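## Task

Take plate K83 out of plate nest N1 and set it on the block of real-time cycler Q1, lying flat within the block's locators, its well A1 at the block corner labelled A1. Close Q1's lid over the plate using the LID key. Q1 is loose on the table, so by the end it must be back at its original spot and heading. Press START on Q1 so a run is in progress at the end; a running cycle counts against you if anything you were required to change is still wrong. Nothing may count as done if only the robot is holding it there. Finish with the gripper released and away from everything, though resting on START or Q1's housing is allowed.

## Robot and tools

Robot: a single Franka FR3 arm (7 revolute joints) carrying a Robotiq 2F-140 parallel gripper with one wrist camera, cam_wrist (896x504). There is only one arm, so every command row covers that one arm.

Frame: all reported positions use the scene frame. Its origin sits on the table surface under the arm base; +z is up, and looking along +x, +y points left. The base may be slightly tilted. end_effector_position (metres) is the point between the closed finger pads; end_effector_quat_wxyz is its orientation. The fingers extend along the gripper's +z and separate along its y. Closed fingertips sit about 33 mm past that point, fully open about 9 mm. Closing pushes the tips roughly 24 mm further out, so keep that clearance above surfaces. Reported hand position drifts from truth, more so at long reach.

Tool execute_actions: argument actions is a list holding zero or one item. Empty list = look only (returns state plus pictures). An action item is {"rows": [...], "steps": n} with n from 10 to 15 (default 15); each step lasts 1/30 s, each row is used for one step, and the final row repeats if rows run out. A wait item is {"steps": n} with n up to 300; it counts from the previous result, and your writing time is included. Optional pictures: true adds camera images; otherwise images come only with an empty list.

Each row has exactly 10 numbers, in this order: fr3_joint1 (waist), joint2 (shoulder), joint3 (upper arm roll), joint4 (elbow), joint5 (forearm roll), joint6 (wrist pitch), joint7 (wrist roll), then gripper position, gripper force_limit, gripper speed. The first seven are absolute target angles in radians, same convention as the Joint positions line; they are not offsets. Ranges: waist -2.744..2.744, shoulder -1.784..1.784, upper arm roll -2.901..2.901, elbow -3.042..-0.152, forearm roll -2.807..2.807, wrist pitch 0.544..4.517, wrist roll -3.016..3.016. A target more than 0.018 rad beyond a range end (and beyond the current angle) gets the whole call refused; true ends may differ by up to 0.018 rad. Over-range targets are clipped at the real end, and "joint sent to its limit" may then appear (possibly about an earlier action).

The last three numbers are scaled -1..1 and absolute. position: +1 = fully open (140 mm), about -0.8 = pads touching, -1 = close until blocked. force_limit: about 14 N at -1, 60 N at 0, 107 N at +1. speed: about 30 mm/s at -1, 140 at 0, 250 at +1.

Motion limits: each step the commanded angle stays within a lead of the measured angle: 0.248 rad for joints 1-4, 0.677 for joint 5, 0.715 for joint 6, 1.54 for joint 7. If targets would move the hand more than 70 mm from where it is, all targets are pulled back proportionally. Far moves therefore take several calls. After your last row, the arm keeps heading toward it until it nearly stops or a step is HELD.

Timing: each action's result is captured 10 steps before it ends; those last steps play out while you compose the next reply, and the next action begins after them.

Result lines: pose; Joint positions and Joint velocities (rad, rad/s, column order); object_status (0 moving, 1 blocked while opening, 2 blocked while closing = gripping, 3 reached target or pads met, a thin item may still be held); position_measured in counts (3 fully open, 230 pads together, nonlinear). To grip, send -1 and confirm status 2. Once stopped the fingers stay until position changes by 0.01 or more; to squeeze harder raise force_limit and switch position between -1 and -0.98. "joint command not followed" means the clearance check altered targets (mounting blocks count as arm). HELD marks steps where your row was partly or wholly not sent. MOTOR HOT warns of heating from holding loads; an OVER-TEMPERATURE FAULT brakes the arm until it cools.

Avoid: contact torque reaching load limits (85 N m for joints 1-4, 11 N m for joints 5-7) or any external force reaching 85 N, including the held object's weight; either stops the arm for 10 s and drops the rest of the call. Avoid drops, slips, slamming, hard hits and heavy pushes, and never let anything leave the table, which ends the scene. Q1 is free-standing, so do not shove it out of place. Loose objects may occasionally be nudged by outside disturbance.

Cycler Q1: facing it, the upper front keys left to right are CLEAR, START, LID, STOP. LID toggles the lid; LID and START are ignored while the lid is mid-travel. If the lid hits an obstruction it stops, the lamp goes red, and only CLEAR releases it (reopening it). A blue lamp means a run is active. On labelled plates, well A1 lies at the labelled short end, in the corner opposite the labelled long side.

zoom_image: camera "cam_wrist", region [x0, y0, x1, y1] in pixels of the latest full image, top-left origin, at most 504x504; returns a sharper crop. cam_wrist calibration (pinhole+radial, K, D, T_world_to_cam) is given for scene 1 and updated in picture results when it changes; expect small errors.

read_manual: optional section "licences"; returns licence text only, no motion.

finished_scene: argument scene (1 or 2) ends that scene irreversibly, reports success, and supplies the next task. Ending a reply without a tool call ends everything.

Each tool is called after "Call:" as a command line: name --argument value for each argument, lists and objects as JSON in quotes; but a table of rows of numbers goes row by row, as --pt "numbers of a row", without its own name.

## Session

Call:
execute_actions --actions '[]'

Scene clock: 0.00 s of 10800.00 s.
end_effector_position=(+0.4008, -0.3741, +0.3001) position_measured=3 object_status=3 end_effector_quat_wxyz=(-0.246, +0.782, -0.565, -0.096)
Joint positions: [-0.989  0.334  0.001 -1.669  0.391  1.62  -1.381]
Joint velocities: [-0.    -0.    -0.     0.001  0.001  0.001  0.002]

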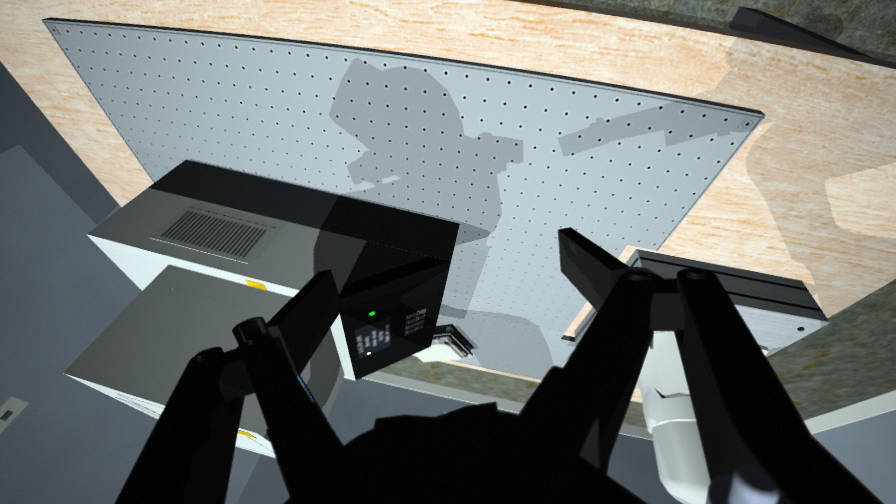

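Call:
execute_actions --actions '[{"rows":[[0.2,-0.3,0,-1.7,0,1.4,0.2,1,0,0]]}]'

Call:
execute_actions --actions '[{"steps":150}]' --pictures true

Scene clock: 0.83 s of 10800.00 s.
end_effector_position=(+0.3906, -0.3293, +0.3519) position_measured=3 object_status=3 end_effector_quat_wxyz=(-0.128, +0.749, -0.633, -0.148)
Joint positions: [-0.834  0.19  -0.016 -1.697  0.213  1.544 -1.028]
Joint velocities: [ 1.07  -1.059  0.128  0.003 -0.719 -0.354  1.815]
Steps of this call (steps 1 to 20: nothing new was sent; steps 21 to 25: the first 5 steps of this action). Readings (joint positions | what the end effector reports):
21: [-0.969 0.320 -0.011 -1.679 0.351 1.607 -1.310] | position_measured=3 object_status=3
22: [-0.940 0.292 -0.018 -1.690 0.307 1.587 -1.232] | position_measured=3 object_status=3
24: [-0.871 0.226 -0.018 -1.697 0.239 1.557 -1.092] | position_measured=3 object_status=3
25: the state above

Scene clock: 5.83 s of 10800.00 s.
end_effector_position=(+0.4242, +0.0988, +0.5737) position_measured=3 object_status=3 end_effector_quat_wxyz=(-0.003, +0.716, -0.698, +0.005)
Joint positions: [ 0.199 -0.299  0.001 -1.698  0.003  1.403  0.193]
Joint velocities: [-0.001  0.     0.002  0.001 -0.     0.     0.   ]
Kept back: nothing.
Steps of this call (steps 1 to 10: the last 10 steps of your previous action; steps 11 to 75: the robot went on to your last target; steps 76 to 140: nothing new was sent; then 0.33 s passed at rest). Readings (joint positions | what the end effector reports):
1: [-0.796 0.154 -0.013 -1.697 0.189 1.533 -0.969] | position_measured=3 object_status=3
2: [-0.759 0.119 -0.011 -1.697 0.169 1.523 -0.914] | position_measured=3 object_status=3
4: [-0.684 0.048 -0.006 -1.697 0.136 1.505 -0.811] | position_measured=3 object_status=3
8: [-0.537 -0.091 0.001 -1.697 0.089 1.479 -0.637] | position_measured=3 object_status=3
140: the state above
The arm was judged still, so your last target was given up. Only a new action makes it travel on or press farther. Fingers that are still opening or closing keep moving.
camera_calibration (this result's frames):
cam_wrist: T_world_to_cam=[[-0.991088, 0.129744, -0.0301717, 0.425563], [0.114961, 0.94753, 0.29828, -0.295574], [0.0672886, 0.292153, -0.954002, 0.676034], [0, 0, 0, 1]] pos_world=[0.410261, 0.0273454, 0.745941]

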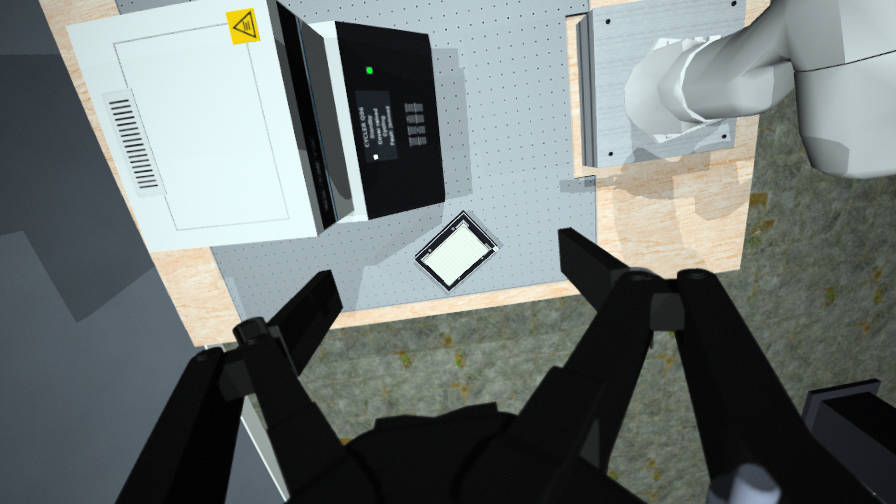

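Call:
zoom_image --camera "cam_wrist" --region '[230,0,530,300]'

Call:
execute_actions --actions '[{"rows":[[-0.1,-0.75,0,-1.9,0,1.75,-0.9,1,0,0]]}]'

Call:
execute_actions --actions '[{"steps":90}]' --pictures true

Region (230, 0, 530, 300) of cam_wrist's 896x504 image, scaled by 1.680, with more detail than that image has.

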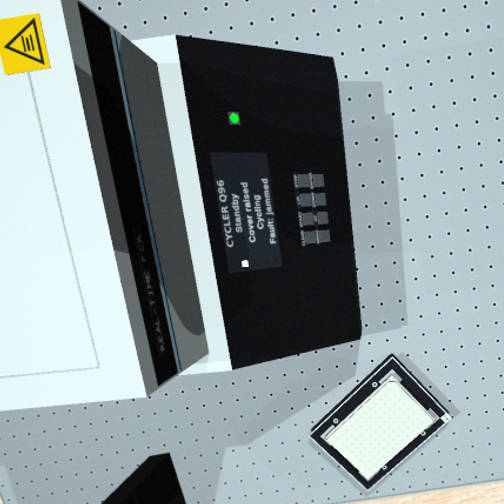

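Scene clock: 6.33 s of 10800.00 s.
end_effector_position=(+0.4258, +0.0290, +0.5983) position_measured=3 object_status=3 end_effector_quat_wxyz=(-0.060, +0.746, -0.660, +0.063)
Joint positions: [ 0.033 -0.463  0.006 -1.828  0.004  1.531 -0.064]
Joint velocities: [-0.844 -1.166 -0.154 -0.459 -0.023  0.623 -1.443]
Steps of this call (steps 1 to 10: nothing new was sent; steps 11 to 15: the first 5 steps of this action). Readings (joint positions | what the end effector reports):
11: [0.171 -0.321 0.013 -1.731 0.005 1.434 0.140] | position_measured=3 object_status=3
12: [0.136 -0.354 0.016 -1.765 0.005 1.460 0.086] | position_measured=3 object_status=3
14: [0.064 -0.424 0.010 -1.811 0.005 1.509 -0.014] | position_measured=3 object_status=3
15: the state above

Scene clock: 9.33 s of 10800.00 s.
end_effector_position=(+0.4061, -0.0296, +0.7263) position_measured=3 object_status=3 end_effector_quat_wxyz=(-0.087, +0.886, -0.353, +0.287)
Joint positions: [-0.099 -0.751 -0.001 -1.898  0.002  1.747 -0.893]
Joint velocities: [ 0.     0.    -0.     0.    -0.001 -0.    -0.   ]
Kept back: nothing.
Steps of this call (steps 1 to 10: the last 10 steps of your previous action; steps 11 to 60: the robot went on to your last target; steps 61 to 90: nothing new was sent). Readings (joint positions | what the end effector reports):
1: [0.007 -0.503 0.001 -1.843 0.004 1.553 -0.112] | position_measured=3 object_status=3
2: [-0.015 -0.545 -0.002 -1.855 0.003 1.572 -0.159] | position_measured=3 object_status=3
4: [-0.053 -0.631 -0.004 -1.873 0.003 1.615 -0.266] | position_measured=3 object_status=3
8: [-0.092 -0.745 -0.005 -1.882 0.002 1.690 -0.488] | position_measured=3 object_status=3
90: the state above
The arm was judged still, so your last target was given up. Only a new action makes it travel on or press farther. Fingers that are still opening or closing keep moving.
camera_calibration (this result's frames):
cam_wrist: T_world_to_cam=[[-0.649053, -0.623206, -0.436284, 0.562644], [-0.642119, 0.756329, -0.1251, 0.392021], [0.407938, 0.19895, -0.89107, 0.673548], [0, 0, 0, 1]] pos_world=[0.342144, -0.0798563, 0.894693]

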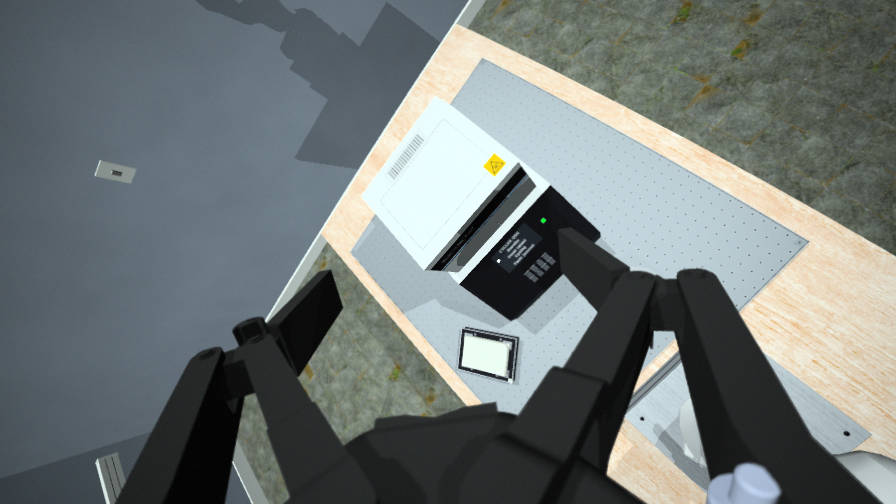

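Call:
execute_actions --actions '[{"rows":[[-0.13,-0.047,0,-2.367,0,2.32,0,-1,0,0]]}]'

Call:
execute_actions --actions '[{"steps":100}]' --pictures true

Scene clock: 10.70 s of 10800.00 s.
end_effector_position=(+0.4606, -0.0393, +0.6697) position_measured=32 object_status=0 end_effector_quat_wxyz=(-0.098, +0.863, -0.418, +0.265)
Joint positions: [-0.11  -0.664 -0.001 -1.994  0.002  1.893 -0.761]
Joint velocities: [-0.054  0.745  0.001 -0.707 -0.     0.726  0.746]
Steps of this call (steps 1 to 36: nothing new was sent; steps 37 to 41: the first 5 steps of this action). Readings (joint positions | what the end effector reports):
37: [-0.101 -0.747 -0.001 -1.909 0.002 1.776 -0.869] | position_measured=3 object_status=0
38: [-0.103 -0.732 -0.001 -1.926 0.002 1.809 -0.840] | position_measured=9 object_status=0
40: [-0.108 -0.689 -0.001 -1.970 0.002 1.867 -0.786] | position_measured=24 object_status=0
41: the state above

Scene clock: 14.03 s of 10800.00 s.
end_effector_position=(+0.4866, -0.0534, +0.2188) position_measured=233 object_status=3 end_effector_quat_wxyz=(+0.000, -0.669, +0.744, -0.002)
Joint positions: [-0.129 -0.046 -0.001 -2.369  0.002  2.317 -0.007]
Joint velocities: [ 0.001  0.001 -0.    -0.001 -0.     0.    -0.001]
Kept back: nothing.
Steps of this call (steps 1 to 10: the last 10 steps of your previous action; steps 11 to 75: the robot went on to your last target; steps 76 to 100: nothing new was sent). Readings (joint positions | what the end effector reports):
1: [-0.112 -0.639 -0.001 -2.018 0.002 1.918 -0.736] | position_measured=39 object_status=0
2: [-0.113 -0.614 -0.001 -2.042 0.002 1.941 -0.712] | position_measured=47 object_status=0
4: [-0.116 -0.563 -0.001 -2.091 0.002 1.984 -0.666] | position_measured=62 object_status=0
8: [-0.120 -0.458 -0.001 -2.186 0.002 2.055 -0.582] | position_measured=92 object_status=0
100: the state above
The arm was judged still, so your last target was given up. Only a new action makes it travel on or press farther. Fingers that are still opening or closing keep moving.
camera_calibration (this result's frames):
cam_wrist: T_world_to_cam=[[-0.965756, 0.258513, -0.0220663, 0.48919], [0.240573, 0.924084, 0.296973, -0.114708], [0.0971624, 0.281495, -0.954631, 0.362687], [0, 0, 0, 1]] pos_world=[0.464794, -0.122556, 0.391092]

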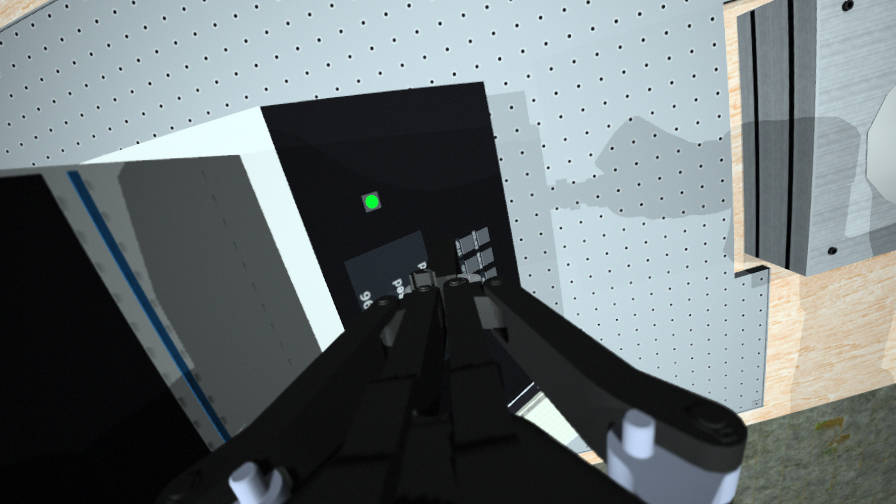

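Call:
execute_actions --actions '[{"rows":[[-0.126,-0.056,0,-2.438,0,2.382,0,-1,0,0]]}]'

Call:
execute_actions --actions '[{"rows":[[-0.126,-0.02,0,-2.445,0,2.425,0,-1,0,0]]}]'

Call:
execute_actions --actions '[{"steps":25}]' --pictures true

Scene clock: 15.20 s of 10800.00 s.
end_effector_position=(+0.4690, -0.0509, +0.2009) position_measured=233 object_status=3 end_effector_quat_wxyz=(-0.004, -0.669, +0.743, +0.003)
Joint positions: [-0.127 -0.054 -0.001 -2.428  0.002  2.355 -0.007]
Joint velocities: [ 0.004  0.007  0.001 -0.158 -0.002  0.121 -0.   ]
Steps of this call (steps 1 to 30: nothing new was sent; steps 31 to 35: the first 5 steps of this action). Readings (joint positions | what the end effector reports):
31: [-0.129 -0.050 -0.001 -2.381 0.002 2.329 -0.007] | position_measured=233 object_status=3
32: [-0.128 -0.054 -0.001 -2.398 0.002 2.338 -0.007] | position_measured=233 object_status=3
34: [-0.128 -0.054 -0.001 -2.422 0.002 2.350 -0.007] | position_measured=233 object_status=3
35: the state above

Scene clock: 15.70 s of 10800.00 s.
end_effector_position=(+0.4705, -0.0511, +0.1854) position_measured=233 object_status=3 end_effector_quat_wxyz=(-0.003, -0.669, +0.743, +0.000)
Joint positions: [-0.127 -0.025 -0.001 -2.443  0.002  2.404 -0.007]
Joint velocities: [ 0.     0.099  0.    -0.046  0.001  0.092  0.   ]
Steps of this call (steps 1 to 10: the last 10 steps of your previous action; steps 11 to 15: the first 5 steps of this action). Readings (joint positions | what the end effector reports):
11: [-0.127 -0.050 -0.001 -2.436 0.002 2.383 -0.007] | position_measured=233 object_status=3
12: [-0.127 -0.042 -0.001 -2.437 0.002 2.391 -0.007] | position_measured=233 object_status=3
14: [-0.127 -0.029 -0.001 -2.441 0.002 2.401 -0.007] | position_measured=233 object_status=3
15: the state above

Scene clock: 16.53 s of 10800.00 s.
end_effector_position=(+0.4742, -0.0515, +0.1843) position_measured=233 object_status=3 end_effector_quat_wxyz=(+0.001, -0.669, +0.743, -0.004)
Joint positions: [-0.127 -0.021 -0.001 -2.444  0.002  2.422 -0.007]
Joint velocities: [-0.001 -0.001 -0.     0.001 -0.     0.001  0.   ]
Kept back: nothing.
Steps of this call (steps 1 to 10: the last 10 steps of your previous action; steps 11 to 25: the robot went on to your last target). Readings (joint positions | what the end effector reports):
1: [-0.127 -0.022 -0.001 -2.444 0.002 2.407 -0.007] | position_measured=233 object_status=3
2: [-0.127 -0.021 -0.001 -2.444 0.002 2.409 -0.007] | position_measured=233 object_status=3
4: [-0.127 -0.021 -0.001 -2.444 0.002 2.413 -0.007] | position_measured=233 object_status=3
8: [-0.127 -0.021 -0.001 -2.444 0.002 2.418 -0.007] | position_measured=233 object_status=3
25: the state above
camera_calibration (this result's frames):
cam_wrist: T_world_to_cam=[[-0.966018, 0.257164, -0.0260159, 0.476793], [0.238132, 0.924603, 0.297325, -0.102164], [0.100516, 0.281026, -0.954422, 0.328806], [0, 0, 0, 1]] pos_world=[0.451869, -0.120556, 0.3566]

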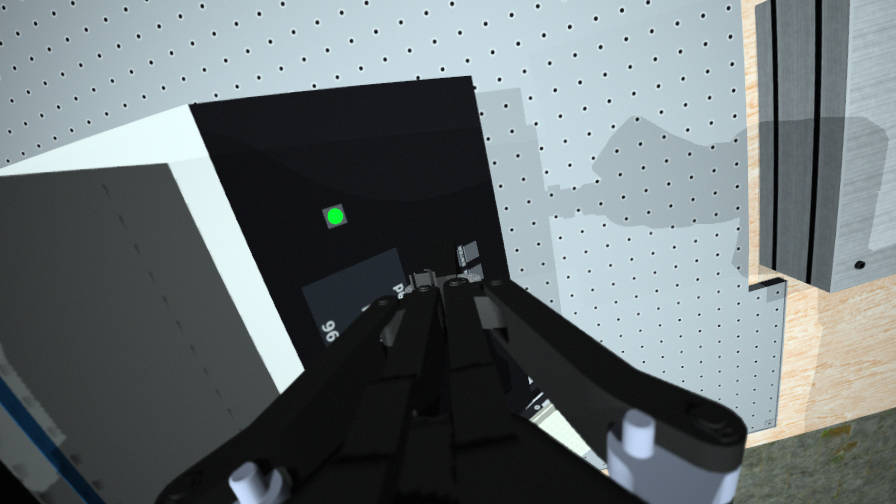

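Call:
execute_actions --actions '[{"rows":[[-0.126,-0.3,0,-2.7,0,2.4,-1.55,-1,0,0]]}]'

Call:
execute_actions --actions '[{"steps":60}]' --pictures true

Scene clock: 17.03 s of 10800.00 s.
end_effector_position=(+0.4054, -0.0436, +0.2000) position_measured=233 object_status=3 end_effector_quat_wxyz=(-0.002, +0.861, -0.508, +0.008)
Joint positions: [-0.127 -0.258 -0.001 -2.66   0.002  2.409 -0.616]
Joint velocities: [ 0.003 -0.69   0.001 -0.466  0.001 -0.038 -3.07 ]
Steps of this call (steps 1 to 10: the robot went on to your last target; steps 11 to 15: the first 5 steps of this action). Readings (joint positions | what the end effector reports):
11: [-0.127 -0.055 -0.001 -2.487 0.003 2.425 -0.116] | position_measured=233 object_status=3
12: [-0.127 -0.123 -0.001 -2.556 0.002 2.420 -0.256] | position_measured=233 object_status=3
14: [-0.127 -0.229 -0.001 -2.641 0.002 2.411 -0.509] | position_measured=233 object_status=3
15: the state above

Scene clock: 19.03 s of 10800.00 s.
end_effector_position=(+0.3920, -0.0421, +0.2002) position_measured=233 object_status=3 end_effector_quat_wxyz=(+0.002, +0.998, -0.070, +0.007)
Joint positions: [-0.127 -0.298 -0.001 -2.698  0.002  2.403 -1.542]
Joint velocities: [ 0.     0.     0.    -0.    -0.    -0.001 -0.005]
Kept back: nothing.
Steps of this call (steps 1 to 10: the last 10 steps of your previous action; steps 11 to 60: the robot went on to your last target). Readings (joint positions | what the end effector reports):
1: [-0.127 -0.275 -0.001 -2.673 0.002 2.408 -0.713] | position_measured=233 object_status=3
2: [-0.127 -0.285 -0.001 -2.681 0.002 2.407 -0.799] | position_measured=233 object_status=3
4: [-0.127 -0.294 -0.001 -2.690 0.002 2.406 -0.945] | position_measured=233 object_status=3
8: [-0.127 -0.298 -0.001 -2.697 0.002 2.404 -1.158] | position_measured=233 object_status=3
60: the state above
The arm was judged still, so your last target was given up. Only a new action makes it travel on or press farther. Fingers that are still opening or closing keep moving.
camera_calibration (this result's frames):
cam_wrist: T_world_to_cam=[[-0.29061, -0.956681, -0.0175229, 0.0777558], [-0.918205, 0.273677, 0.286358, 0.332045], [-0.269158, 0.099308, -0.957962, 0.487607], [0, 0, 0, 1]] pos_world=[0.458725, -0.0649088, 0.373388]

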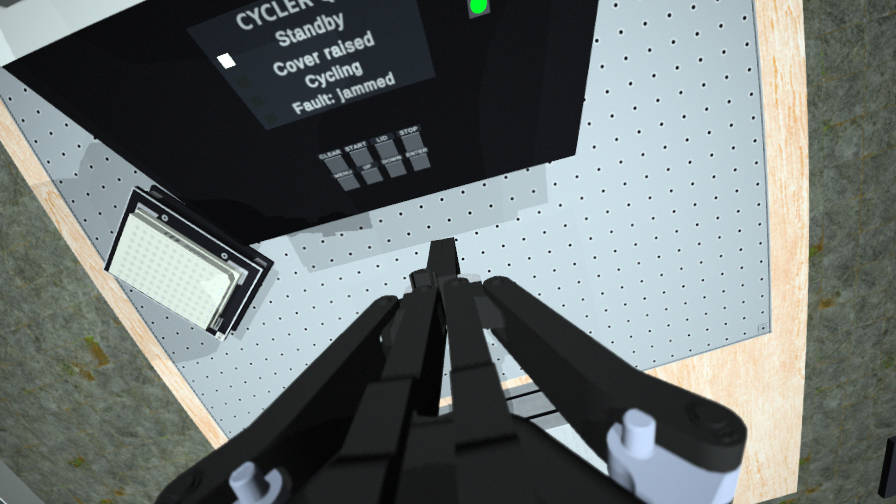

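Call:
execute_actions --actions '[{"rows":[[-0.055,-0.06,0,-2.45,0,2.39,-1.45,-1,0,0]]}]'

Call:
execute_actions --actions '[{"steps":20}]'

Call:
execute_actions --actions '[{"rows":[[-0.055,0.03,0,-2.466,0,2.496,-1.45,-1,0,0]]}]'

Call:
execute_actions --actions '[{"steps":30}]' --pictures true

Scene clock: 19.97 s of 10800.00 s.
end_effector_position=(+0.4619, -0.0216, +0.1994) position_measured=233 object_status=3 end_effector_quat_wxyz=(+0.002, +0.998, -0.056, +0.007)
Joint positions: [-0.067 -0.095 -0.    -2.487  0.001  2.396 -1.509]
Joint velocities: [ 0.184  0.512  0.039  0.485  0.    -0.001  0.172]
Steps of this call (steps 1 to 23: nothing new was sent; steps 24 to 28: the first 5 steps of this action). Readings (joint positions | what the end effector reports):
24: [-0.115 -0.260 -0.005 -2.658 0.001 2.395 -1.537] | position_measured=233 object_status=3
25: [-0.098 -0.197 -0.005 -2.591 0.001 2.395 -1.529] | position_measured=233 object_status=3
27: [-0.074 -0.116 -0.002 -2.507 0.001 2.396 -1.515] | position_measured=233 object_status=3
28: the state above

Scene clock: 20.63 s of 10800.00 s.
end_effector_position=(+0.4729, -0.0167, +0.1980) position_measured=233 object_status=3 end_effector_quat_wxyz=(+0.002, +0.997, -0.073, +0.006)
Joint positions: [-0.056 -0.062  0.001 -2.452  0.001  2.393 -1.463]
Joint velocities: [ 0.     0.001  0.001  0.001  0.001 -0.001  0.019]
Kept back: nothing.
Steps of this call (steps 1 to 10: the last 10 steps of your previous action; steps 11 to 20: the robot went on to your last target). Readings (joint positions | what the end effector reports):
1: [-0.062 -0.081 0.001 -2.474 0.001 2.396 -1.503] | position_measured=233 object_status=3
2: [-0.059 -0.073 0.001 -2.466 0.001 2.395 -1.499] | position_measured=233 object_status=3
4: [-0.057 -0.065 0.001 -2.458 0.001 2.395 -1.490] | position_measured=233 object_status=3
8: [-0.056 -0.062 0.001 -2.453 0.001 2.394 -1.478] | position_measured=233 object_status=3
20: the state above

Scene clock: 30.77 s of 10800.00 s.
end_effector_position=(+0.4792, -0.0169, +0.1891) position_measured=233 object_status=3 end_effector_quat_wxyz=(+0.002, +0.997, -0.074, +0.009)
Joint positions: [-0.056 -0.031  0.001 -2.445  0.001  2.422 -1.461]
Joint velocities: [ 0.002  0.    -0.001  0.001 -0.001 -0.001 -0.001]
FORCE FAULT: contact force on the arm reached its limit, and the arm stopped for 10 seconds. The contact can be on any part of the arm, not only on its tool. The arm's remaining commands of this call were not run. The arm holds still and accepts commands again. Move the arm away from the contact; if what it grips holds it there, let go first. Pushing or pulling that hard again can fault the arm again.
Kept back: nothing.
The stop began at step 4 of this call (marked STOPPED below). From that step on the arm followed nothing that you had sent. 12 steps, steps kept back included, did not run and will not run. Nothing is kept back now, and the robot has no last target.
Steps of this call (steps 1 to 3: the first 3 steps of this action; steps 4 to 304: the stop). Readings (joint positions | what the end effector reports):
1: [-0.056 -0.050 0.001 -2.450 0.001 2.410 -1.462] | position_measured=233 object_status=3
2: [-0.056 -0.028 0.001 -2.450 0.001 2.427 -1.461] | position_measured=233 object_status=3
4: [-0.056 -0.033 0.001 -2.445 0.001 2.420 -1.461] | position_measured=233 object_status=3 STOPPED
8: [-0.056 -0.031 0.001 -2.445 0.001 2.422 -1.461] | position_measured=233 object_status=3
304: the state above

Scene clock: 30.80 s of 10800.00 s.
end_effector_position=(+0.4792, -0.0169, +0.1891) position_measured=233 object_status=3 end_effector_quat_wxyz=(+0.002, +0.997, -0.074, +0.009)
Joint positions: [-0.056 -0.031  0.001 -2.445  0.001  2.422 -1.461]
Joint velocities: [ 0.     0.    -0.001 -0.001 -0.     0.    -0.001]
Kept back: nothing.
A stop began in an earlier call of the same reply, so what this call sent did not run. Send another action.
Steps of this call (step 1: nothing new was sent). Readings (joint positions | what the end effector reports):
1: the state above
camera_calibration (this result's frames):
cam_wrist: T_world_to_cam=[[-0.297973, -0.954395, -0.0184782, 0.130781], [-0.917508, 0.281007, 0.281451, 0.409111], [-0.263423, 0.100819, -0.959398, 0.49545], [0, 0, 0, 1]] pos_world=[0.544845, -0.040097, 0.362605]

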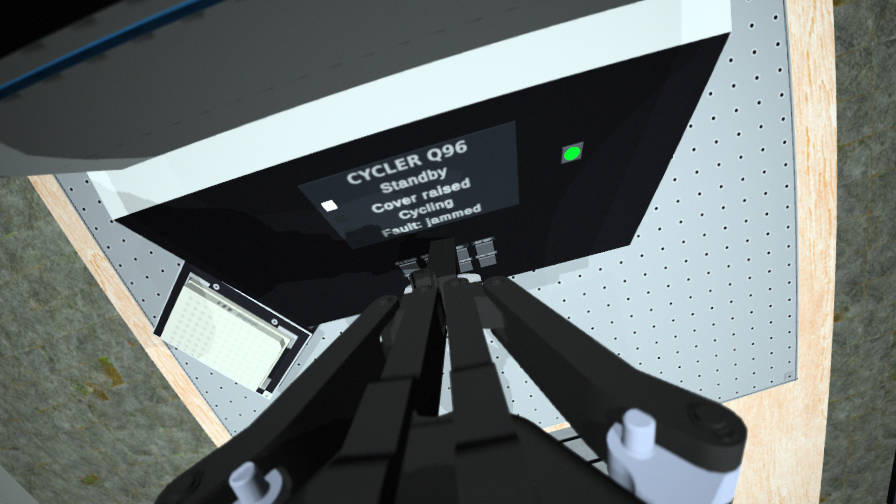

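Call:
execute_actions --actions '[{"rows":[[-0.095,-0.35,0,-2.889,0,2.7,-1.5,-1,0,0]]}]'

Call:
execute_actions --actions '[{"steps":30}]'

Call:
execute_actions --actions '[{"rows":[[-0.095,-0.35,0,-2.889,0,2.94,-1.5,-1,0,0]]}]'

Call:
execute_actions --actions '[{"steps":30}]'

Call:
execute_actions --actions '[{"rows":[[-0.095,-0.3,0,-2.889,0,2.99,-1.5,-1,0,0],[-0.095,-0.3,0,-2.889,0,2.99,-1.5,-1,0,0],[-0.095,-0.3,0,-2.889,0,2.99,-1.5,-1,0,0],[-0.095,-0.25,0,-2.889,0,3.04,-1.5,-1,0,0],[-0.095,-0.25,0,-2.889,0,3.04,-1.5,-1,0,0],[-0.095,-0.25,0,-2.889,0,3.04,-1.5,-1,0,0],[-0.095,-0.212,0,-2.889,0,3.077,-1.5,-1,0,0]]}]'

Call:
execute_actions --actions '[{"steps":30}]' --pictures true

Scene clock: 31.80 s of 10800.00 s.
end_effector_position=(+0.4089, -0.0288, +0.1892) position_measured=233 object_status=3 end_effector_quat_wxyz=(+0.001, +0.994, -0.085, +0.064)
Joint positions: [-0.09  -0.307 -0.001 -2.781  0.002  2.594 -1.474]
Joint velocities: [-0.075 -0.725 -0.004 -1.414 -0.001  0.593 -0.063]
Steps of this call (steps 1 to 25: nothing new was sent; steps 26 to 30: the first 5 steps of this action). Readings (joint positions | what the end effector reports):
26: [-0.063 -0.071 0.004 -2.501 0.002 2.466 -1.464] | position_measured=233 object_status=3
27: [-0.072 -0.147 0.003 -2.585 0.002 2.506 -1.467] | position_measured=233 object_status=3
29: [-0.086 -0.274 0.000 -2.727 0.002 2.572 -1.472] | position_measured=233 object_status=3
30: the state above

Scene clock: 32.80 s of 10800.00 s.
end_effector_position=(+0.3904, -0.0291, +0.1744) position_measured=233 object_status=3 end_effector_quat_wxyz=(+0.002, +0.993, -0.077, +0.084)
Joint positions: [-0.094 -0.348 -0.001 -2.887  0.002  2.696 -1.493]
Joint velocities: [ 0.     0.001 -0.     0.    -0.     0.001 -0.003]
Kept back: nothing.
Steps of this call (steps 1 to 10: the last 10 steps of your previous action; steps 11 to 30: the robot went on to your last target). Readings (joint positions | what the end effector reports):
1: [-0.091 -0.323 -0.001 -2.820 0.002 2.612 -1.476] | position_measured=233 object_status=3
2: [-0.092 -0.331 -0.001 -2.847 0.002 2.625 -1.478] | position_measured=233 object_status=3
4: [-0.093 -0.339 -0.001 -2.875 0.002 2.646 -1.481] | position_measured=233 object_status=3
8: [-0.094 -0.346 -0.001 -2.886 0.002 2.673 -1.485] | position_measured=233 object_status=3
30: the state above
The arm was judged still, so your last target was given up. Only a new action makes it travel on or press farther. Fingers that are still opening or closing keep moving.

Scene clock: 32.97 s of 10800.00 s.
end_effector_position=(+0.4306, -0.0322, +0.1966) position_measured=233 object_status=3 end_effector_quat_wxyz=(+0.002, +0.985, -0.077, +0.154)
Joint positions: [-0.094 -0.349 -0.001 -2.89   0.002  2.841 -1.493]
Joint velocities: [-0.002 -0.008  0.     0.007  0.     0.591 -0.002]
Steps of this call (steps 1 to 5: the first 5 steps of this action). Readings (joint positions | what the end effector reports):
1: [-0.094 -0.348 -0.001 -2.890 0.002 2.726 -1.493] | position_measured=233 object_status=3
2: [-0.094 -0.348 -0.001 -2.890 0.002 2.761 -1.493] | position_measured=233 object_status=3
4: [-0.094 -0.348 -0.001 -2.890 0.002 2.819 -1.493] | position_measured=233 object_status=3
5: the state above

Scene clock: 33.97 s of 10800.00 s.
end_effector_position=(+0.4562, -0.0341, +0.2153) position_measured=233 object_status=3 end_effector_quat_wxyz=(+0.002, +0.977, -0.076, +0.201)
Joint positions: [-0.094 -0.349 -0.001 -2.89   0.002  2.936 -1.493]
Joint velocities: [-0.001  0.    -0.001  0.    -0.     0.001 -0.   ]
Kept back: nothing.
Steps of this call (steps 1 to 10: the last 10 steps of your previous action; steps 11 to 30: the robot went on to your last target). Readings (joint positions | what the end effector reports):
1: [-0.094 -0.349 -0.001 -2.890 0.002 2.858 -1.493] | position_measured=233 object_status=3
2: [-0.094 -0.349 -0.001 -2.890 0.002 2.873 -1.493] | position_measured=233 object_status=3
4: [-0.094 -0.349 -0.001 -2.890 0.002 2.894 -1.493] | position_measured=233 object_status=3
8: [-0.094 -0.349 -0.001 -2.890 0.002 2.918 -1.493] | position_measured=233 object_status=3
30: the state above
The arm was judged still, so your last target was given up. Only a new action makes it travel on or press farther. Fingers that are still opening or closing keep moving.

Scene clock: 34.13 s of 10800.00 s.
end_effector_position=(+0.4565, -0.0343, +0.1967) position_measured=233 object_status=3 end_effector_quat_wxyz=(+0.002, +0.978, -0.076, +0.195)
Joint positions: [-0.094 -0.285 -0.001 -2.887  0.002  2.984 -1.493]
Joint velocities: [-0.     0.49   0.002 -0.016  0.001  0.304 -0.001]
Steps of this call (steps 1 to 5: the first 5 steps of this action). Readings (joint positions | what the end effector reports):
1: [-0.094 -0.341 -0.001 -2.888 0.002 2.945 -1.493] | position_measured=233 object_status=3
2: [-0.094 -0.328 -0.001 -2.887 0.002 2.953 -1.493] | position_measured=233 object_status=3
4: [-0.094 -0.303 -0.001 -2.887 0.002 2.972 -1.493] | position_measured=233 object_status=3
5: the state above

Scene clock: 35.13 s of 10800.00 s.
end_effector_position=(+0.4620, -0.0349, +0.1808) position_measured=233 object_status=3 end_effector_quat_wxyz=(+0.002, +0.976, -0.076, +0.202)
Joint positions: [-0.094 -0.214 -0.001 -2.889  0.002  3.073 -1.493]
Joint velocities: [ 0.001 -0.002  0.001 -0.    -0.001 -0.     0.001]
Kept back: nothing.
Steps of this call (steps 1 to 10: the last 10 steps of your previous action; steps 11 to 30: the robot went on to your last target). Readings (joint positions | what the end effector reports):
1: [-0.094 -0.271 -0.001 -2.888 0.002 2.993 -1.493] | position_measured=233 object_status=3
2: [-0.094 -0.256 -0.001 -2.888 0.002 3.007 -1.493] | position_measured=233 object_status=3
4: [-0.094 -0.230 -0.001 -2.889 0.002 3.028 -1.493] | position_measured=233 object_status=3
8: [-0.094 -0.215 -0.001 -2.889 0.002 3.052 -1.493] | position_measured=233 object_status=3
30: the state above
The arm was judged still, so your last target was given up. Only a new action makes it travel on or press farther. Fingers that are still opening or closing keep moving.
camera_calibration (this result's frames):
cam_wrist: T_world_to_cam=[[-0.279928, -0.954364, -0.104065, 0.115486], [-0.9525, 0.289641, -0.0940852, 0.485132], [0.119933, 0.072785, -0.99011, 0.312195], [0, 0, 0, 1]] pos_world=[0.456974, -0.0530218, 0.366769]

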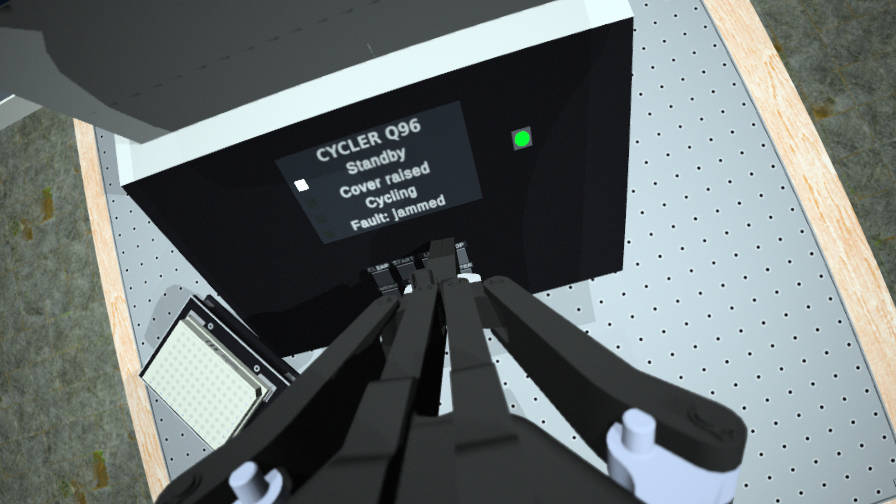

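Call:
execute_actions --actions '[{"rows":[[-0.088,-0.19,0,-2.889,0,3.1,-1.5,-1,0,0],[-0.088,-0.19,0,-2.889,0,3.1,-1.5,-1,0,0],[-0.088,-0.19,0,-2.889,0,3.1,-1.5,-1,0,0],[-0.088,-0.16,0,-2.889,0,3.13,-1.5,-1,0,0],[-0.088,-0.16,0,-2.889,0,3.13,-1.5,-1,0,0],[-0.088,-0.16,0,-2.889,0,3.13,-1.5,-1,0,0],[-0.088,-0.13,0,-2.889,0,3.16,-1.5,-1,0,0]]}]'

Call:
execute_actions --actions '[{"steps":30}]' --pictures true

Scene clock: 45.80 s of 10800.00 s.
end_effector_position=(+0.4621, -0.0334, +0.1758) position_measured=233 object_status=3 end_effector_quat_wxyz=(+0.002, +0.976, -0.074, +0.203)
Joint positions: [-0.09  -0.196 -0.001 -2.892  0.002  3.095 -1.493]
Joint velocities: [ 0.    -0.001  0.001 -0.001 -0.     0.     0.   ]
FORCE FAULT: contact force on the arm reached its limit, and the arm stopped for 10 seconds. The contact can be on any part of the arm, not only on its tool. The arm's remaining commands of this call were not run. The arm holds still and accepts commands again. Move the arm away from the contact; if what it grips holds it there, let go first. Pushing or pulling that hard again can fault the arm again.
Kept back: nothing.
The stop began at step 20 of this call (marked STOPPED below). From that step on the arm followed nothing that you had sent. 10 steps, steps kept back included, did not run and will not run. Nothing is kept back now, and the robot has no last target.
Steps of this call (steps 1 to 14: nothing new was sent; steps 15 to 19: the first 5 steps of this action; steps 20 to 320: the stop). Readings (joint positions | what the end effector reports):
15: [-0.093 -0.210 -0.001 -2.889 0.002 3.078 -1.493] | position_measured=233 object_status=3
16: [-0.092 -0.204 -0.001 -2.889 0.002 3.081 -1.493] | position_measured=233 object_status=3
18: [-0.090 -0.192 -0.001 -2.888 0.002 3.092 -1.493] | position_measured=233 object_status=3
20: [-0.090 -0.196 -0.001 -2.892 0.002 3.095 -1.493] | position_measured=233 object_status=3 STOPPED
22: [-0.090 -0.196 -0.001 -2.892 0.002 3.095 -1.493] | position_measured=233 object_status=3
320: the state above

Scene clock: 45.83 s of 10800.00 s.
end_effector_position=(+0.4621, -0.0334, +0.1758) position_measured=233 object_status=3 end_effector_quat_wxyz=(+0.002, +0.976, -0.074, +0.203)
Joint positions: [-0.09  -0.196 -0.001 -2.892  0.002  3.095 -1.493]
Joint velocities: [-0.    -0.001 -0.001 -0.     0.    -0.001  0.   ]
Kept back: nothing.
A stop began in an earlier call of the same reply, so what this call sent did not run. Send another action.
Steps of this call (step 1: nothing new was sent). Readings (joint positions | what the end effector reports):
1: the state above
camera_calibration (this result's frames):
cam_wrist: T_world_to_cam=[[-0.276609, -0.955313, -0.104235, 0.114901], [-0.953354, 0.286434, -0.0952463, 0.484772], [0.120847, 0.0730271, -0.989981, 0.306747], [0, 0, 0, 1]] pos_world=[0.456872, -0.0514895, 0.361823]

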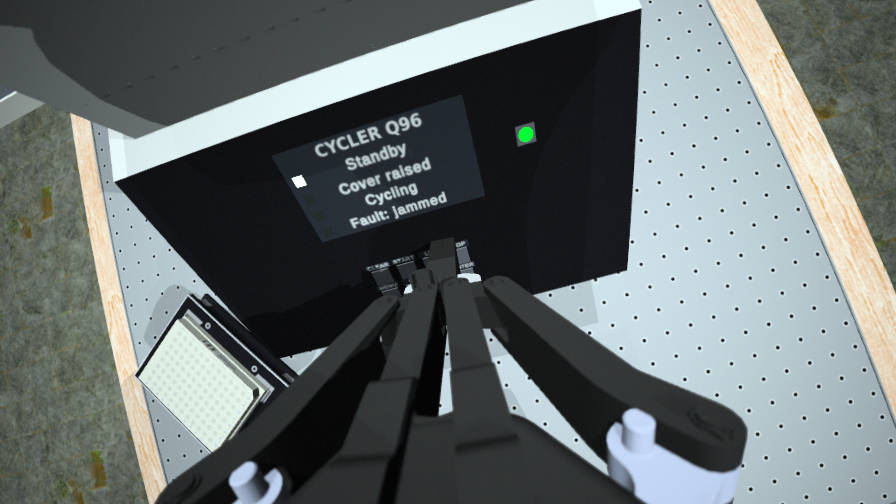

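Call:
execute_actions --actions '[{"rows":[[-0.086,-0.225,0,-2.889,0,3.095,-1.5,-1,0,0],[-0.086,-0.225,0,-2.889,0,3.095,-1.5,-1,0,0],[-0.086,-0.225,0,-2.889,0,3.095,-1.5,-1,0,0],[-0.086,-0.225,0,-2.889,0,3.05,-1.5,-1,0,0]]}]'

Call:
execute_actions --actions '[{"steps":30}]'

Call:
execute_actions --actions '[{"rows":[[-0.086,-0.215,0,-2.889,0,3.05,-1.5,-1,0,0],[-0.086,-0.215,0,-2.889,0,3.05,-1.5,-1,0,0],[-0.086,-0.215,0,-2.889,0,3.05,-1.5,-1,0,0],[-0.086,-0.215,0,-2.889,0,3.05,-1.5,-1,0,0],[-0.086,-0.205,0,-2.889,0,3.05,-1.5,-1,0,0]]}]'

Call:
execute_actions --actions '[{"steps":30}]' --pictures true

Scene clock: 47.00 s of 10800.00 s.
end_effector_position=(+0.4661, -0.0323, +0.1860) position_measured=233 object_status=3 end_effector_quat_wxyz=(+0.001, +0.975, -0.072, +0.210)
Joint positions: [-0.088 -0.221 -0.001 -2.89   0.002  3.082 -1.493]
Joint velocities: [ 0.007 -0.062  0.     0.01  -0.001 -0.165 -0.002]
Steps of this call (steps 1 to 30: nothing new was sent; steps 31 to 35: the first 5 steps of this action). Readings (joint positions | what the end effector reports):
31: [-0.090 -0.200 -0.001 -2.893 0.002 3.094 -1.493] | position_measured=233 object_status=3
32: [-0.089 -0.208 -0.001 -2.893 0.002 3.094 -1.493] | position_measured=233 object_status=3
34: [-0.088 -0.218 -0.001 -2.890 0.002 3.088 -1.493] | position_measured=233 object_status=3
35: the state above

Scene clock: 48.00 s of 10800.00 s.
end_effector_position=(+0.4593, -0.0316, +0.1811) position_measured=233 object_status=3 end_effector_quat_wxyz=(+0.001, +0.978, -0.072, +0.197)
Joint positions: [-0.087 -0.223 -0.001 -2.89   0.002  3.053 -1.493]
Joint velocities: [-0.001 -0.001  0.     0.    -0.     0.    -0.   ]
Kept back: nothing.
Steps of this call (steps 1 to 10: the last 10 steps of your previous action; steps 11 to 30: the robot went on to your last target). Readings (joint positions | what the end effector reports):
1: [-0.088 -0.222 -0.001 -2.890 0.002 3.077 -1.493] | position_measured=233 object_status=3
2: [-0.087 -0.223 -0.001 -2.890 0.002 3.073 -1.493] | position_measured=233 object_status=3
4: [-0.087 -0.223 -0.001 -2.890 0.002 3.067 -1.493] | position_measured=233 object_status=3
8: [-0.087 -0.223 -0.001 -2.890 0.002 3.059 -1.493] | position_measured=233 object_status=3
30: the state above
The arm was judged still, so your last target was given up. Only a new action makes it travel on or press farther. Fingers that are still opening or closing keep moving.

Scene clock: 48.17 s of 10800.00 s.
end_effector_position=(+0.4577, -0.0315, +0.1777) position_measured=233 object_status=3 end_effector_quat_wxyz=(+0.001, +0.978, -0.073, +0.193)
Joint positions: [-0.087 -0.216 -0.001 -2.889  0.002  3.053 -1.493]
Joint velocities: [0.001 0.089 0.001 0.006 0.    0.    0.002]
Steps of this call (steps 1 to 5: the first 5 steps of this action). Readings (joint positions | what the end effector reports):
1: [-0.087 -0.222 -0.001 -2.889 0.002 3.053 -1.493] | position_measured=233 object_status=3
2: [-0.087 -0.221 -0.001 -2.889 0.002 3.053 -1.493] | position_measured=233 object_status=3
4: [-0.087 -0.218 -0.001 -2.889 0.002 3.053 -1.493] | position_measured=233 object_status=3
5: the state above

Scene clock: 49.17 s of 10800.00 s.
end_effector_position=(+0.4554, -0.0314, +0.1734) position_measured=233 object_status=3 end_effector_quat_wxyz=(+0.001, +0.979, -0.073, +0.189)
Joint positions: [-0.087 -0.207 -0.001 -2.889  0.002  3.053 -1.493]
Joint velocities: [-0.001  0.     0.001 -0.    -0.001 -0.    -0.   ]
Kept back: nothing.
Steps of this call (steps 1 to 10: the last 10 steps of your previous action; steps 11 to 15: the robot went on to your last target; steps 16 to 30: nothing new was sent). Readings (joint positions | what the end effector reports):
1: [-0.087 -0.213 -0.001 -2.889 0.002 3.053 -1.493] | position_measured=233 object_status=3
2: [-0.087 -0.210 -0.001 -2.889 0.002 3.053 -1.493] | position_measured=233 object_status=3
4: [-0.087 -0.208 -0.001 -2.889 0.002 3.053 -1.493] | position_measured=233 object_status=3
8: [-0.087 -0.207 -0.001 -2.889 0.002 3.053 -1.493] | position_measured=233 object_status=3
30: the state above
The arm was judged still, so your last target was given up. Only a new action makes it travel on or press farther. Fingers that are still opening or closing keep moving.
camera_calibration (this result's frames):
cam_wrist: T_world_to_cam=[[-0.276526, -0.95596, -0.0983561, 0.113602], [-0.95655, 0.283643, -0.067517, 0.474168], [0.0924416, 0.0754123, -0.992858, 0.318566], [0, 0, 0, 1]] pos_world=[0.455531, -0.0499191, 0.359479]

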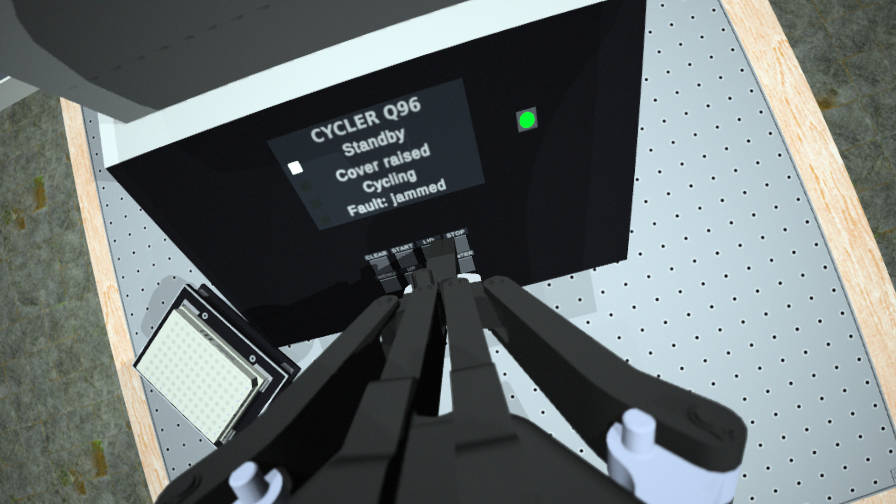

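Good; shift left a bit and descend on a slow ramp.

Call:
execute_actions --actions '[{"rows":[[-0.078,-0.205,0,-2.889,0,3.05,-1.5,-1,0,0],[-0.078,-0.205,0,-2.889,0,3.05,-1.5,-1,0,0],[-0.078,-0.205,0,-2.889,0,3.05,-1.5,-1,0,0],[-0.078,-0.2,0,-2.889,0,3.055,-1.5,-1,0,0],[-0.078,-0.2,0,-2.889,0,3.055,-1.5,-1,0,0],[-0.078,-0.195,0,-2.889,0,3.06,-1.5,-1,0,0],[-0.078,-0.195,0,-2.889,0,3.06,-1.5,-1,0,0],[-0.078,-0.19,0,-2.889,0,3.065,-1.5,-1,0,0],[-0.078,-0.19,0,-2.889,0,3.065,-1.5,-1,0,0],[-0.078,-0.185,0,-2.889,0,3.07,-1.5,-1,0,0]]}]'

Call:
execute_actions --actions '[{"steps":30}]' --pictures true

Scene clock: 49.90 s of 10800.00 s.
end_effector_position=(+0.4551, -0.0283, +0.1725) position_measured=233 object_status=3 end_effector_quat_wxyz=(+0.001, +0.980, -0.069, +0.188)
Joint positions: [-0.08  -0.205 -0.001 -2.889  0.002  3.053 -1.493]
Joint velocities: [ 0.015  0.041 -0.001  0.    -0.001 -0.     0.001]
Steps of this call (steps 1 to 17: nothing new was sent; steps 18 to 22: the first 5 steps of this action). Readings (joint positions | what the end effector reports):
18: [-0.086 -0.207 -0.001 -2.889 0.002 3.053 -1.493] | position_measured=233 object_status=3
19: [-0.084 -0.207 -0.001 -2.889 0.002 3.053 -1.493] | position_measured=233 object_status=3
21: [-0.081 -0.206 -0.001 -2.889 0.002 3.053 -1.493] | position_measured=233 object_status=3
22: the state above

Scene clock: 50.90 s of 10800.00 s.
end_effector_position=(+0.4549, -0.0279, +0.1695) position_measured=233 object_status=3 end_effector_quat_wxyz=(+0.001, +0.980, -0.069, +0.187)
Joint positions: [-0.079 -0.194 -0.001 -2.889  0.002  3.062 -1.493]
Joint velocities: [-0.     0.001 -0.001 -0.     0.     0.001  0.   ]
Kept back: nothing.
Steps of this call (steps 1 to 10: the last 10 steps of your previous action; steps 11 to 30: the robot went on to your last target). Readings (joint positions | what the end effector reports):
1: [-0.080 -0.203 -0.001 -2.889 0.002 3.054 -1.493] | position_measured=233 object_status=3
2: [-0.080 -0.200 -0.001 -2.889 0.002 3.054 -1.493] | position_measured=233 object_status=3
4: [-0.080 -0.197 -0.001 -2.889 0.002 3.058 -1.493] | position_measured=233 object_status=3
8: [-0.079 -0.194 -0.001 -2.889 0.002 3.061 -1.493] | position_measured=233 object_status=3
30: the state above
The arm was judged still, so your last target was given up. Only a new action makes it travel on or press farther. Fingers that are still opening or closing keep moving.
camera_calibration (this result's frames):
cam_wrist: T_world_to_cam=[[-0.269597, -0.958016, -0.0975899, 0.113071], [-0.958892, 0.276393, -0.0642937, 0.472778], [0.0885675, 0.0762447, -0.993148, 0.316314], [0, 0, 0, 1]] pos_world=[0.455811, -0.0464664, 0.355578]

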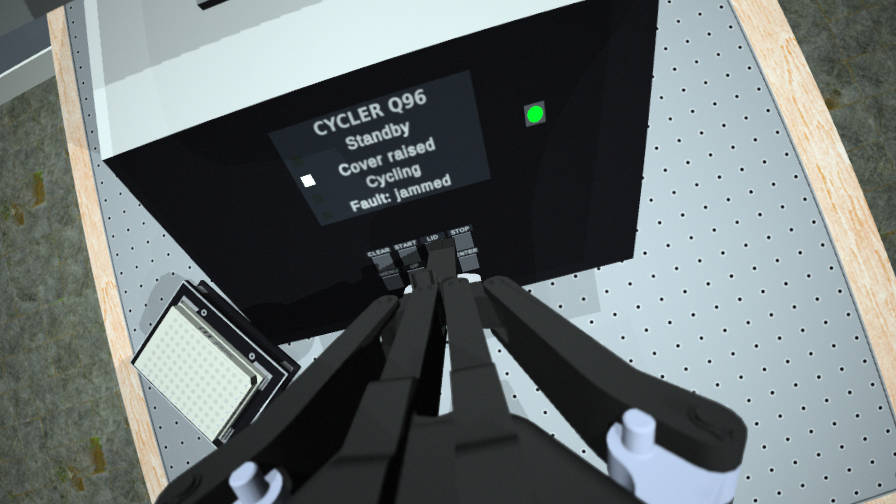

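Opened. Look from above.

Call:
execute_actions --actions '[{"rows":[[-0.078,-0.35,0,-2.889,0,2.94,-1.5,1,0,0]]}]'

Call:
execute_actions --actions '[{"rows":[[0.1,-0.5,0,-2.3,0,2.0,-1.5,1,0,0]]}]'

Call:
execute_actions --actions '[{"steps":90}]' --pictures true

Scene clock: 51.33 s of 10800.00 s.
end_effector_position=(+0.4685, -0.0283, +0.2203) position_measured=204 object_status=0 end_effector_quat_wxyz=(+0.000, +0.973, -0.068, +0.221)
Joint positions: [-0.079 -0.332 -0.001 -2.886  0.002  2.99  -1.493]
Joint velocities: [-0.    -0.343  0.001  0.058 -0.001 -0.23  -0.002]
Steps of this call (steps 1 to 8: nothing new was sent; steps 9 to 13: the first 5 steps of this action). Readings (joint positions | what the end effector reports):
9: [-0.079 -0.220 -0.001 -2.895 0.002 3.040 -1.493] | position_measured=233 object_status=0
10: [-0.079 -0.261 -0.001 -2.897 0.002 3.021 -1.493] | position_measured=231 object_status=0
12: [-0.079 -0.318 -0.001 -2.889 0.002 2.998 -1.493] | position_measured=212 object_status=0
13: the state above

Scene clock: 51.83 s of 10800.00 s.
end_effector_position=(+0.4778, +0.0303, +0.3011) position_measured=90 object_status=0 end_effector_quat_wxyz=(-0.010, +0.986, -0.009, +0.166)
Joint positions: [ 0.043 -0.442 -0.002 -2.661  0.003  2.545 -1.493]
Joint velocities: [ 0.498 -0.46   0.053  1.657 -0.    -2.232  0.   ]
Steps of this call (steps 1 to 10: the last 10 steps of your previous action; steps 11 to 15: the first 5 steps of this action). Readings (joint positions | what the end effector reports):
11: [-0.056 -0.359 -0.009 -2.863 0.003 2.875 -1.493] | position_measured=121 object_status=0
12: [-0.026 -0.382 -0.008 -2.819 0.003 2.792 -1.493] | position_measured=113 object_status=0
14: [0.024 -0.426 -0.003 -2.717 0.003 2.626 -1.493] | position_measured=98 object_status=0
15: the state above

Scene clock: 54.83 s of 10800.00 s.
end_effector_position=(+0.4572, +0.0573, +0.4353) position_measured=3 object_status=3 end_effector_quat_wxyz=(-0.008, +0.994, +0.020, +0.105)
Joint positions: [ 0.099 -0.501  0.001 -2.301  0.003  2.003 -1.493]
Joint velocities: [ 0.     0.    -0.001  0.     0.     0.001  0.001]
Kept back: nothing.
Steps of this call (steps 1 to 10: the last 10 steps of your previous action; steps 11 to 45: the robot went on to your last target; steps 46 to 90: nothing new was sent). Readings (joint positions | what the end effector reports):
1: [0.058 -0.455 -0.000 -2.603 0.003 2.470 -1.493] | position_measured=83 object_status=0
2: [0.070 -0.465 0.001 -2.542 0.003 2.404 -1.493] | position_measured=75 object_status=0
4: [0.085 -0.481 0.001 -2.421 0.003 2.288 -1.493] | position_measured=60 object_status=0
8: [0.097 -0.509 0.001 -2.310 0.003 2.140 -1.493] | position_measured=29 object_status=0
90: the state above
The arm was judged still, so your last target was given up. Only a new action makes it travel on or press farther. Fingers that are still opening or closing keep moving.
camera_calibration (this result's frames):
cam_wrist: T_world_to_cam=[[-0.106185, -0.992444, -0.0614802, 0.132783], [-0.990326, 0.0999993, 0.0961973, 0.423153], [-0.0893224, 0.0711002, -0.993462, 0.655303], [0, 0, 0, 1]] pos_world=[0.491693, 0.0428723, 0.618476]

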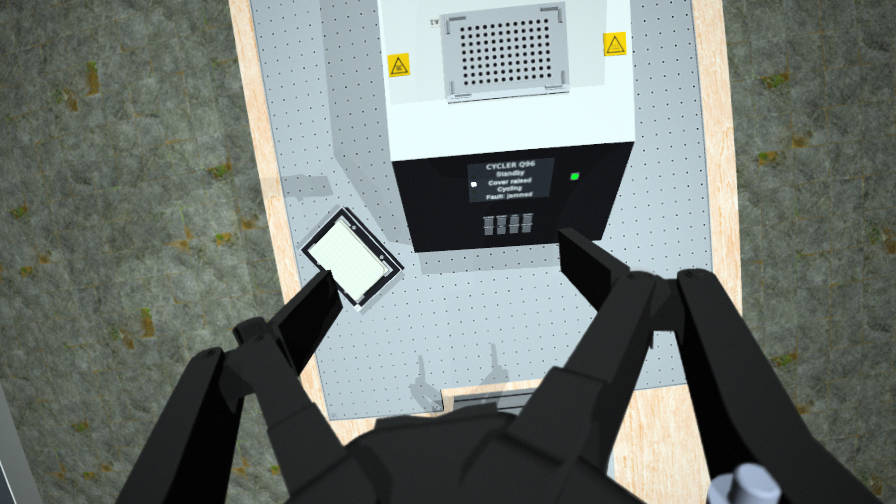

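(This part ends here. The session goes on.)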